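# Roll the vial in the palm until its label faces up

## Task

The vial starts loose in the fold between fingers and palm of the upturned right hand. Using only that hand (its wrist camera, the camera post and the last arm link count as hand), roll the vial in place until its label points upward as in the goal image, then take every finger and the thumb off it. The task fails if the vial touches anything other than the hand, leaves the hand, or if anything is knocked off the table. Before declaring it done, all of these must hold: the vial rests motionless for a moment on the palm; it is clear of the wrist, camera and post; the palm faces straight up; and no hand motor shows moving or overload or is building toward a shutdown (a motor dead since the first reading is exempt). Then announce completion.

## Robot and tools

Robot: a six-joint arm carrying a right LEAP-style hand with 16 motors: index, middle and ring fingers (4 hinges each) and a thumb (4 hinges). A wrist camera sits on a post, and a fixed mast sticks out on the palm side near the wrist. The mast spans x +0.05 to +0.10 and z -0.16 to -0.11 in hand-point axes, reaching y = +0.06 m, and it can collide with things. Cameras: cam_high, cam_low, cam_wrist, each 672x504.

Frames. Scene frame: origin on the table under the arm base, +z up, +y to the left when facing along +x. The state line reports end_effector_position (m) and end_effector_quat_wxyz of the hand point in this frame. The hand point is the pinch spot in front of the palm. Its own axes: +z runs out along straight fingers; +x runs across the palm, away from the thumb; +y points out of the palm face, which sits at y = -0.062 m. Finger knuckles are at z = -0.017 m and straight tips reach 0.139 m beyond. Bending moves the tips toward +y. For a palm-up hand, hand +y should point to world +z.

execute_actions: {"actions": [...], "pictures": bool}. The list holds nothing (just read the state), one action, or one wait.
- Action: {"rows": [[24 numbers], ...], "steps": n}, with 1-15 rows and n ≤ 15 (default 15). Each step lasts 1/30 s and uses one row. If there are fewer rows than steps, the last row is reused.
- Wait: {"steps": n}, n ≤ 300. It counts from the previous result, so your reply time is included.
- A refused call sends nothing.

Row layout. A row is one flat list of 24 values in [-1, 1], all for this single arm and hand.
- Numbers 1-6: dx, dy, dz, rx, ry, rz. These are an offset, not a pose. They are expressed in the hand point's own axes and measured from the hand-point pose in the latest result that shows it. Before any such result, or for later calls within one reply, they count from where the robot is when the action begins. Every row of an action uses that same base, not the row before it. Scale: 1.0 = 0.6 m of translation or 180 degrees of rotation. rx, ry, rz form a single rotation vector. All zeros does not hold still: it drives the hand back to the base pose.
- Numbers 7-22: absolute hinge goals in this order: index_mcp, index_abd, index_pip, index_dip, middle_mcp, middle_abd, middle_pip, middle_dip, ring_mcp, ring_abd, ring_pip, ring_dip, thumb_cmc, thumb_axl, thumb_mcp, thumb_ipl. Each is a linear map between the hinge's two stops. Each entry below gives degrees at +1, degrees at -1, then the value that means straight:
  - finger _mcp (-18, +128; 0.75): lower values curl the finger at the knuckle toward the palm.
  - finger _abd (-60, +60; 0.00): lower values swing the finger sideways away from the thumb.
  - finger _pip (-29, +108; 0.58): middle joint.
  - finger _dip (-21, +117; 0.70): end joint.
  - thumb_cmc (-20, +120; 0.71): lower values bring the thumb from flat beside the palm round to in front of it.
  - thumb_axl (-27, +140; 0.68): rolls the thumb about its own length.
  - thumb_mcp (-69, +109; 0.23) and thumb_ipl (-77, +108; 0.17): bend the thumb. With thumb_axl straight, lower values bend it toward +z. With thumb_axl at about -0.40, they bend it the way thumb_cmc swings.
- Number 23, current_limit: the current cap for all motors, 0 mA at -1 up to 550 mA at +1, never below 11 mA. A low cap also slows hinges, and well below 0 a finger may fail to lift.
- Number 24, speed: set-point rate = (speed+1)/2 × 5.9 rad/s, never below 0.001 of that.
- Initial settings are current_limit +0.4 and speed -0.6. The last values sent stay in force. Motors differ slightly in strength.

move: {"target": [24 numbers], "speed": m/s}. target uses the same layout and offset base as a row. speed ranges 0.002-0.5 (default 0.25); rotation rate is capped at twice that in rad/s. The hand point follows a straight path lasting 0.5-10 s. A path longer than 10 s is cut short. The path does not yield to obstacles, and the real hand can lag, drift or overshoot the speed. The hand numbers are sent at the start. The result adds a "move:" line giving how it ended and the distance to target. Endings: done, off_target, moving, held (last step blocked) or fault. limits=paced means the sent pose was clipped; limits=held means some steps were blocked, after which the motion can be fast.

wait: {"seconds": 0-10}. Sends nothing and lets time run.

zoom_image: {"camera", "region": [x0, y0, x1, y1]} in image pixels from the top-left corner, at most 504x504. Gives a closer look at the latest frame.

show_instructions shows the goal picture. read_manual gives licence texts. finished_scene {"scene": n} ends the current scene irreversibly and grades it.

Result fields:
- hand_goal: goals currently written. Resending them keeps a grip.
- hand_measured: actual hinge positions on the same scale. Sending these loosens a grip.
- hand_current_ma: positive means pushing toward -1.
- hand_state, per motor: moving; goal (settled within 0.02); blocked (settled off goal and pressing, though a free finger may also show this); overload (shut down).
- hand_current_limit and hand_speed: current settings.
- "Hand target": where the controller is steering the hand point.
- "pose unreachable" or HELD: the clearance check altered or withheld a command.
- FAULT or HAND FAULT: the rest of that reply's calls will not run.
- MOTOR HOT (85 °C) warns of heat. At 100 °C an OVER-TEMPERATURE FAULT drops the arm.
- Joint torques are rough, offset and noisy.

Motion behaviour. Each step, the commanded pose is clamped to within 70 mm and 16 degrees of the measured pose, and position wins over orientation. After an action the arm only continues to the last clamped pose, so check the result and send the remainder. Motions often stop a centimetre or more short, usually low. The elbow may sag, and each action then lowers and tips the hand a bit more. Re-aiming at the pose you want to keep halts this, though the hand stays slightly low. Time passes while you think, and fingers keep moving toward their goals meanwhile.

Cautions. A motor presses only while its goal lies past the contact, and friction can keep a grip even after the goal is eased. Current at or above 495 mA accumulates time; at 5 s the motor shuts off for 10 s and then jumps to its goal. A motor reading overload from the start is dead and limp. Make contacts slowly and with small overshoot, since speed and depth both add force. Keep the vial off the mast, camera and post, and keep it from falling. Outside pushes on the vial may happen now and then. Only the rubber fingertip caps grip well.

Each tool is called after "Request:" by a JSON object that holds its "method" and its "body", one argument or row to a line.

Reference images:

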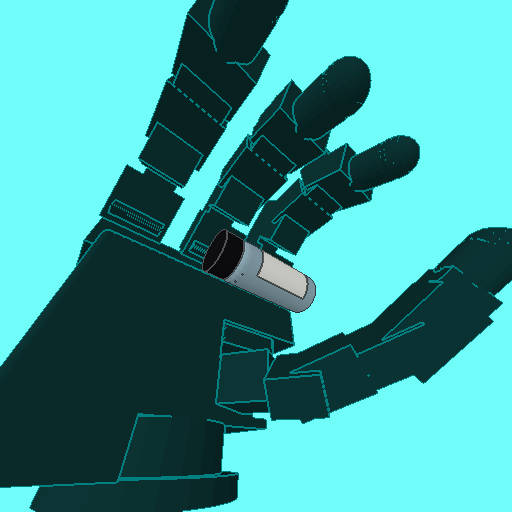

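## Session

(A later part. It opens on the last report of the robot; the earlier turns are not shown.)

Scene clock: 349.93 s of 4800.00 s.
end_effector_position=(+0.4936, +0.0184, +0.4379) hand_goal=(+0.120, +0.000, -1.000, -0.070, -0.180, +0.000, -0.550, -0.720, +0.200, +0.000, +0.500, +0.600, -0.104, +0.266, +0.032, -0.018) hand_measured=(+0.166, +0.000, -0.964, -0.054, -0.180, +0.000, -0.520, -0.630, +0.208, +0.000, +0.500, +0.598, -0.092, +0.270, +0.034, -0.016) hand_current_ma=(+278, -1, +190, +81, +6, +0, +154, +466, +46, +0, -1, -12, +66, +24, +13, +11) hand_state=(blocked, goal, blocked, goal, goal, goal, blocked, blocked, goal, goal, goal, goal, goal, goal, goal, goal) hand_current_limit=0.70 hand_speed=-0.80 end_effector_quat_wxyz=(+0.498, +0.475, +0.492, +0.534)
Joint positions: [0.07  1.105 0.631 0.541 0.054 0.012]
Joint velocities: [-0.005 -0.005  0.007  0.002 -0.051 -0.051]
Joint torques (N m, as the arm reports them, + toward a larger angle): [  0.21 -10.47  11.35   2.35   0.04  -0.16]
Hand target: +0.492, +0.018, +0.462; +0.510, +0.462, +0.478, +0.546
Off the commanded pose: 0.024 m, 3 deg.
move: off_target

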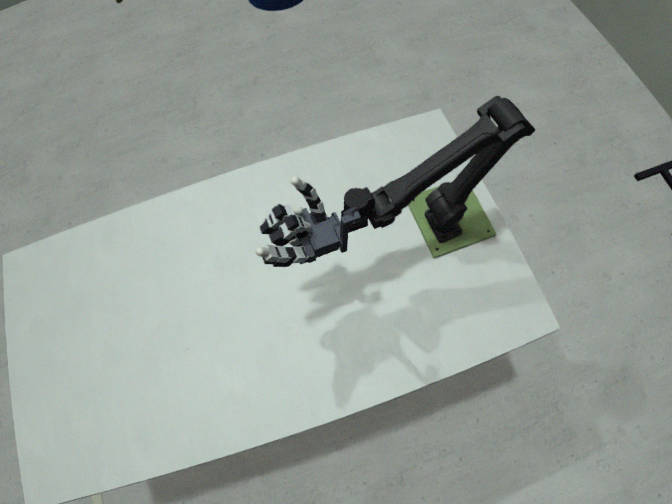

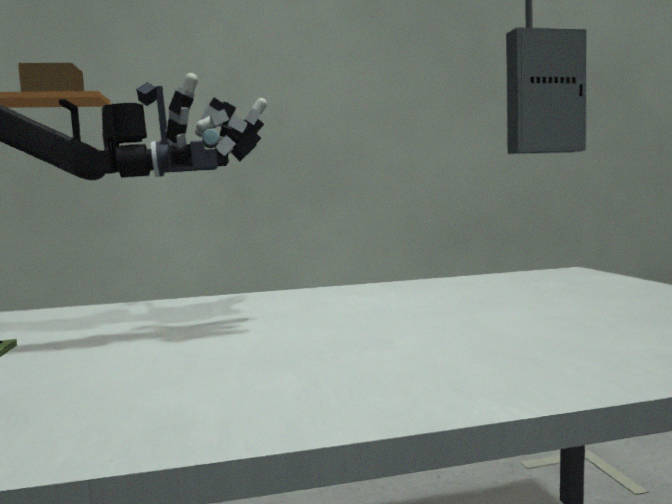

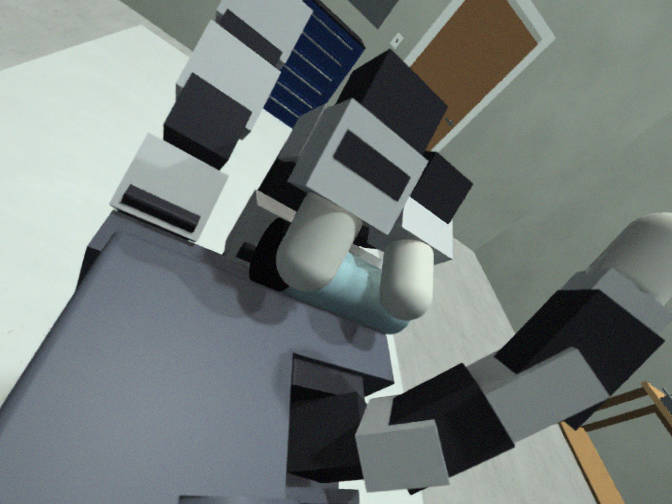

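Whole vial popped back. Repeat a cycle, with the middle locking while the index lifts.

Request:
{"method": "move", "body": {
  "target": [0,0.04,0.002,-0.016,0,0,0.4,0,-0.7,-0.11,-0.18,0,-0.53,-0.67,0.2,0,0.5,0.6,-0.104,0.266,0.032,-0.018,0.7,-0.4]
}}

Request:
{"method": "move", "body": {
  "target": [0,0.04,0.002,-0.016,0,0,0.4,0,-1,-0.11,-0.18,0,-0.52,-0.35,0.2,0,0.5,0.6,-0.104,0.266,0.032,-0.018,0.7,-0.5]
}}

Request:
{"method": "move", "body": {
  "target": [0,0.04,0.002,-0.016,0,0,0.12,0,-1,-0.07,-0.18,0,-0.52,-0.35,0.2,0,0.5,0.6,-0.104,0.266,0.032,-0.018,0.7,-0.87]
}}

Request:
{"method": "move", "body": {
  "target": [0,0.04,0.002,-0.016,0,0,0.12,0,-1,-0.07,-0.18,0,-0.55,-0.72,0.2,0,0.5,0.6,-0.104,0.266,0.032,-0.018,0.7,-0.8]
}}

Request:
{"method": "move", "body": {
  "target": [0,0.04,0.002,-0.016,0,0,0.4,0,-0.5,-0.11,0.2,0,0.5,0.6,0.2,0,0.5,0.6,-0.104,0.266,0.032,-0.018,0.7,-0.4]
}}

Request:
{"method": "zoom_image", "body": {
  "camera": "cam_high",
  "region": [265,190,325,250]
}}

Scene clock: 362.23 s of 4800.00 s.
end_effector_position=(+0.4936, +0.0184, +0.4379) hand_goal=(+0.400, +0.000, -0.700, -0.110, -0.180, +0.000, -0.530, -0.670, +0.200, +0.000, +0.500, +0.600, -0.104, +0.266, +0.032, -0.018) hand_measured=(+0.404, +0.000, -0.706, -0.108, -0.178, +0.000, -0.512, -0.632, +0.208, +0.000, +0.500, +0.598, -0.092, +0.270, +0.034, -0.016) hand_current_ma=(+25, -1, -29, +11, +8, +2, +95, +198, +46, +0, -1, -12, +66, +24, +13, +11) hand_state=(goal, goal, goal, goal, goal, goal, goal, blocked, goal, goal, goal, goal, goal, goal, goal, goal) hand_current_limit=0.70 hand_speed=-0.40 end_effector_quat_wxyz=(+0.498, +0.475, +0.492, +0.534)
Joint positions: [0.07  1.105 0.631 0.541 0.054 0.012]
Joint velocities: [-0.005 -0.005 -0.012  0.007  0.022  0.066]
Joint torques (N m, as the arm reports them, + toward a larger angle): [  0.35 -10.2   11.46   2.25   0.01  -0.17]
Hand target: +0.492, +0.018, +0.462; +0.510, +0.462, +0.478, +0.546
Off the commanded pose: 0.024 m, 3 deg.
After step 90, 8.60 s passed at rest.
move: off_target

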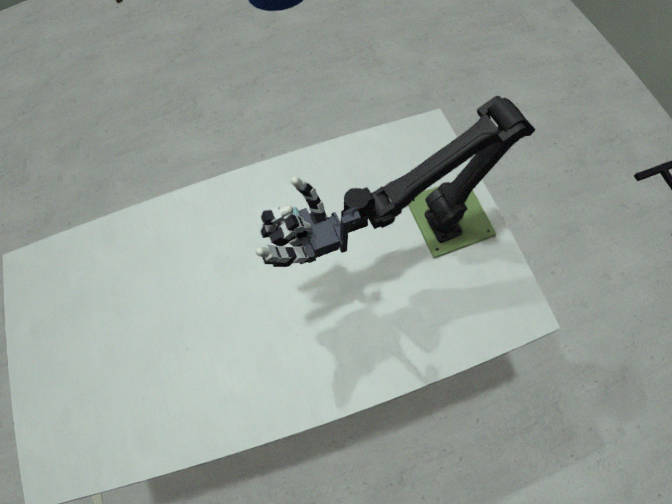

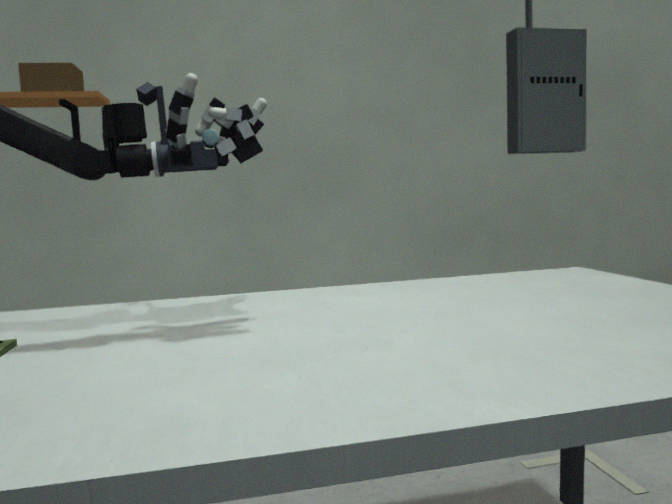

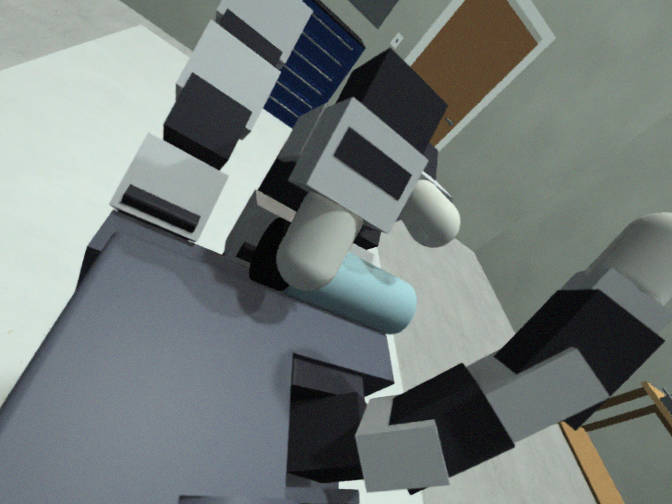

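Scene clock: 362.93 s of 4800.00 s.
end_effector_position=(+0.4936, +0.0184, +0.4379) hand_goal=(+0.400, +0.000, -1.000, -0.110, -0.180, +0.000, -0.520, -0.350, +0.200, +0.000, +0.500, +0.600, -0.104, +0.266, +0.032, -0.018) hand_measured=(+0.408, +0.000, -0.980, -0.104, -0.178, +0.000, -0.520, -0.354, +0.208, +0.000, +0.500, +0.598, -0.092, +0.270, +0.034, -0.016) hand_current_ma=(+43, -1, +103, +25, +8, +2, +1, -19, +46, +0, -1, -12, +66, +24, +13, +11) hand_state=(goal, goal, goal, goal, goal, goal, goal, goal, goal, goal, goal, goal, goal, goal, goal, goal) hand_current_limit=0.70 hand_speed=-0.50 end_effector_quat_wxyz=(+0.498, +0.475, +0.492, +0.534)
Joint positions: [0.07  1.105 0.631 0.541 0.054 0.012]
Joint velocities: [-0.015 -0.015  0.007  0.027 -0.022  0.037]
Joint torques (N m, as the arm reports them, + toward a larger angle): [-0.15 -9.49 11.41  2.34  0.02 -0.17]
Hand target: +0.492, +0.018, +0.462; +0.510, +0.462, +0.478, +0.546
Off the commanded pose: 0.024 m, 3 deg.
move: off_target

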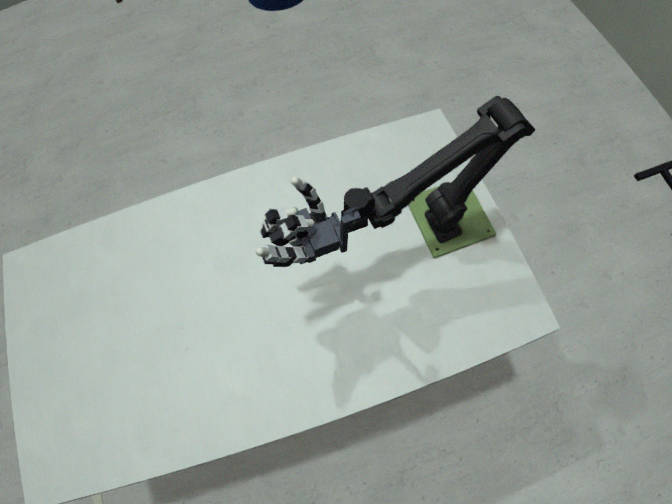

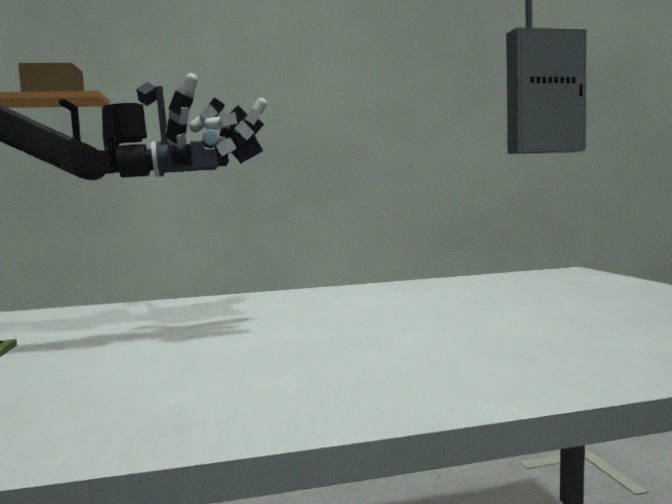

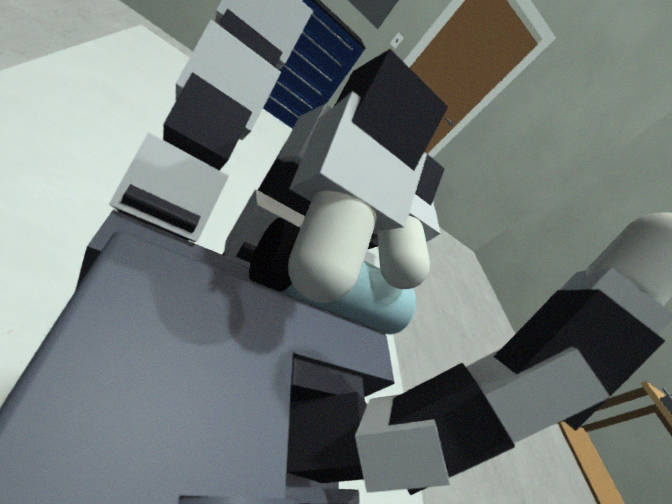

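Scene clock: 364.07 s of 4800.00 s.
end_effector_position=(+0.4936, +0.0184, +0.4379) hand_goal=(+0.120, +0.000, -1.000, -0.070, -0.180, +0.000, -0.520, -0.350, +0.200, +0.000, +0.500, +0.600, -0.104, +0.266, +0.032, -0.018) hand_measured=(+0.258, +0.000, -0.936, -0.040, -0.178, +0.000, -0.520, -0.354, +0.208, +0.000, +0.500, +0.598, -0.092, +0.270, +0.034, -0.016) hand_current_ma=(+464, -1, +334, +151, +8, +2, +1, -19, +46, +0, -1, -12, +66, +24, +13, +11) hand_state=(blocked, goal, blocked, blocked, goal, goal, goal, goal, goal, goal, goal, goal, goal, goal, goal, goal) hand_current_limit=0.70 hand_speed=-0.87 end_effector_quat_wxyz=(+0.498, +0.475, +0.492, +0.534)
Joint positions: [0.07  1.105 0.631 0.541 0.054 0.012]
Joint velocities: [ 0.005 -0.005  0.022 -0.007 -0.081 -0.007]
Joint torques (N m, as the arm reports them, + toward a larger angle): [ 0.16 -9.94 11.35  2.15  0.02 -0.18]
Hand target: +0.492, +0.018, +0.462; +0.510, +0.462, +0.478, +0.546
Off the commanded pose: 0.024 m, 3 deg.
move: off_target

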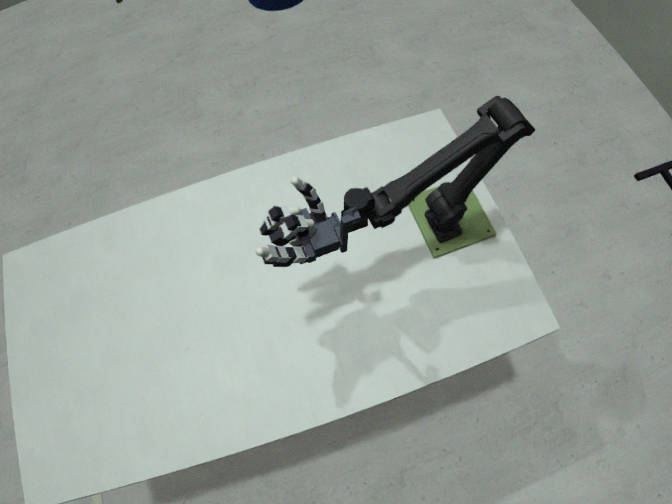

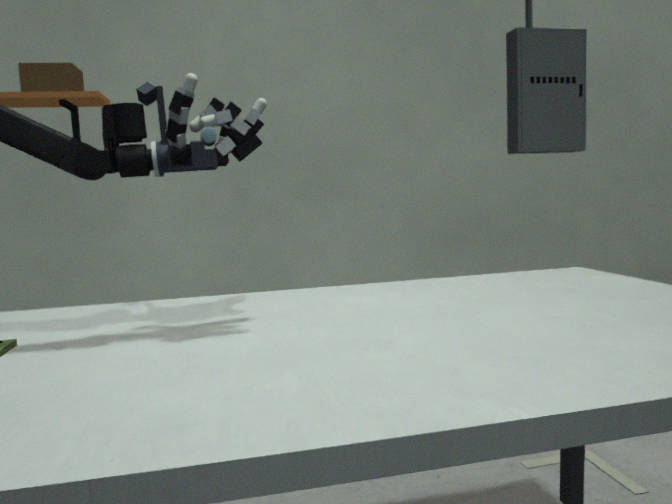

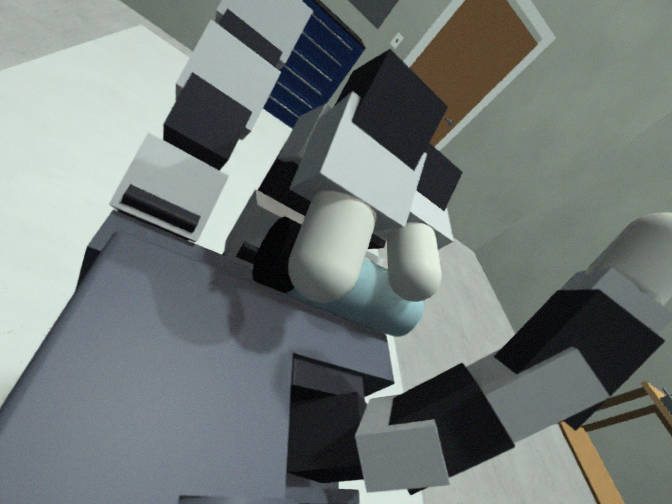

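Scene clock: 365.07 s of 4800.00 s.
end_effector_position=(+0.4936, +0.0184, +0.4379) hand_goal=(+0.120, +0.000, -1.000, -0.070, -0.180, +0.000, -0.550, -0.720, +0.200, +0.000, +0.500, +0.600, -0.104, +0.266, +0.032, -0.018) hand_measured=(+0.166, +0.000, -0.964, -0.054, -0.180, +0.000, -0.520, -0.628, +0.208, +0.000, +0.500, +0.598, -0.092, +0.270, +0.034, -0.016) hand_current_ma=(+279, -1, +189, +80, -2, +2, +154, +467, +46, +0, -1, -12, +66, +24, +13, +11) hand_state=(blocked, goal, blocked, goal, goal, goal, blocked, blocked, goal, goal, goal, goal, goal, goal, goal, goal) hand_current_limit=0.70 hand_speed=-0.80 end_effector_quat_wxyz=(+0.498, +0.475, +0.492, +0.534)
Joint positions: [0.07  1.105 0.631 0.541 0.054 0.012]
Joint velocities: [ 0.015 -0.005  0.012  0.002 -0.066 -0.037]
Joint torques (N m, as the arm reports them, + toward a larger angle): [ 0.2  -9.57 11.43  2.37  0.01 -0.19]
Hand target: +0.492, +0.018, +0.462; +0.510, +0.462, +0.478, +0.546
Off the commanded pose: 0.024 m, 3 deg.
move: off_target

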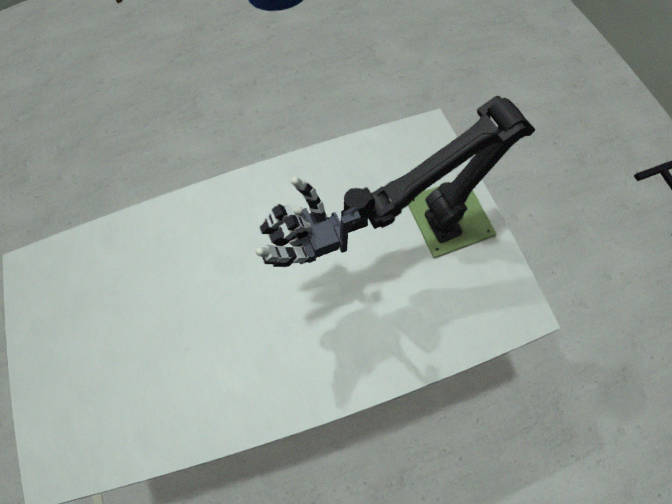

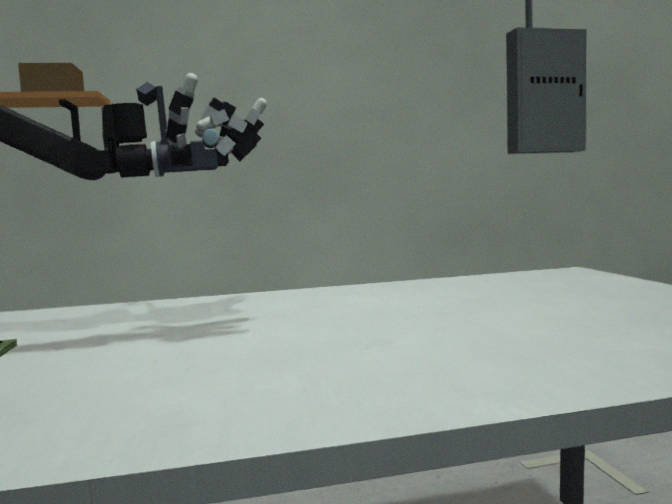

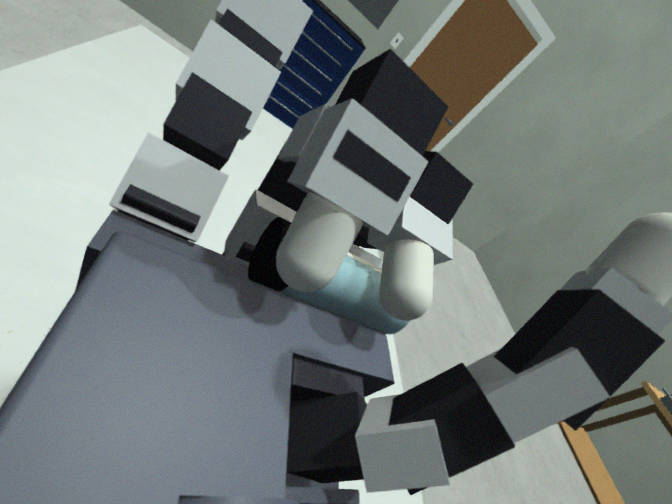

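Scene clock: 366.27 s of 4800.00 s.
end_effector_position=(+0.4936, +0.0184, +0.4379) hand_goal=(+0.400, +0.000, -0.500, -0.110, +0.200, +0.000, +0.500, +0.600, +0.200, +0.000, +0.500, +0.600, -0.104, +0.266, +0.032, -0.018) hand_measured=(+0.404, +0.000, -0.504, -0.108, +0.206, +0.000, +0.500, +0.598, +0.208, +0.000, +0.500, +0.598, -0.092, +0.270, +0.034, -0.016) hand_current_ma=(+29, -1, -22, +11, +39, +2, -2, -12, +46, +0, -1, -12, +66, +24, +13, +11) hand_state=(goal, goal, goal, goal, goal, goal, goal, goal, goal, goal, goal, goal, goal, goal, goal, goal) hand_current_limit=0.70 hand_speed=-0.40 end_effector_quat_wxyz=(+0.498, +0.475, +0.492, +0.534)
Joint positions: [0.07  1.105 0.631 0.541 0.054 0.012]
Joint velocities: [-0.024 -0.005  0.007  0.002  0.022 -0.007]
Joint torques (N m, as the arm reports them, + toward a larger angle): [ 0.38 -9.99 11.49  2.22  0.03 -0.15]
Hand target: +0.492, +0.018, +0.462; +0.510, +0.462, +0.478, +0.546
Off the commanded pose: 0.024 m, 3 deg.
move: off_target

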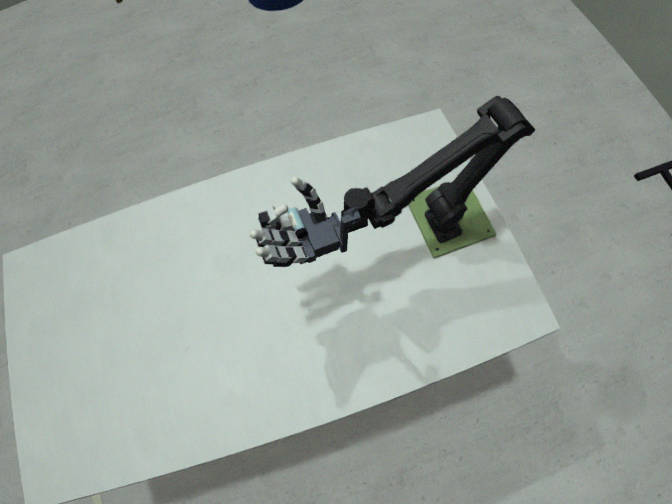

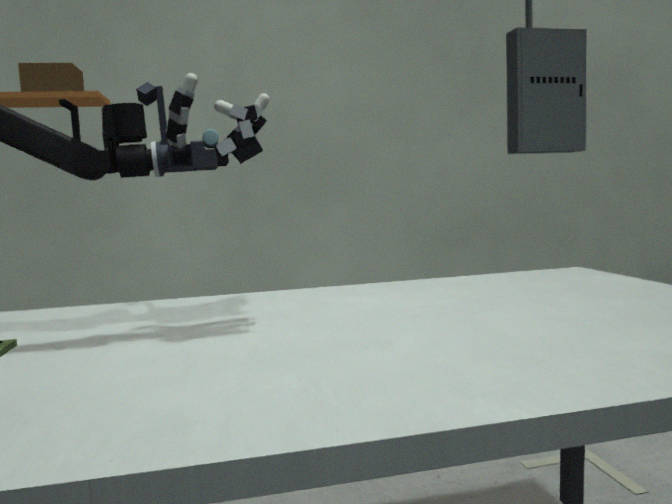

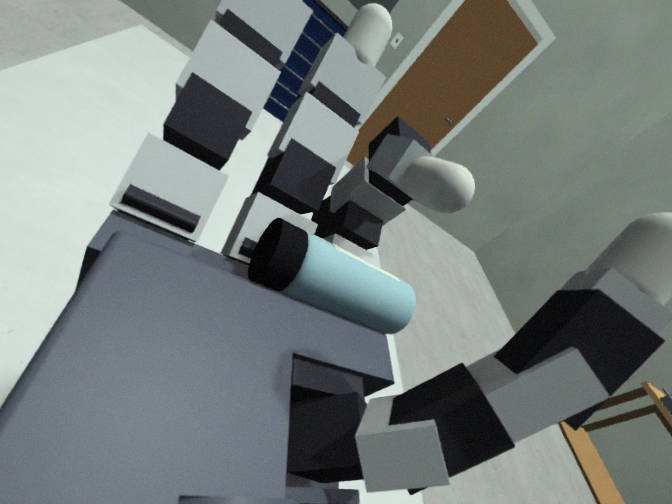

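Region (265, 190, 325, 250) of cam_high's 672x504 image, scaled by 8.400, with more detail than that image has.

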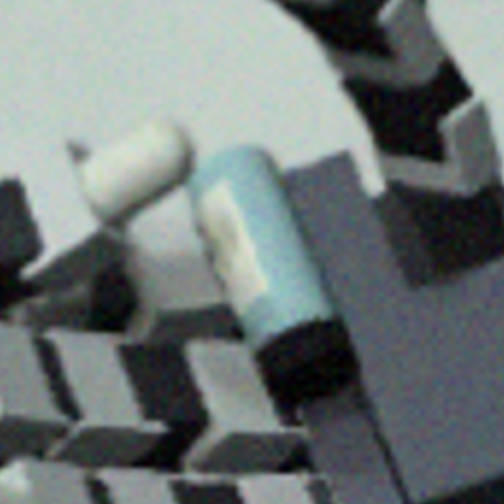

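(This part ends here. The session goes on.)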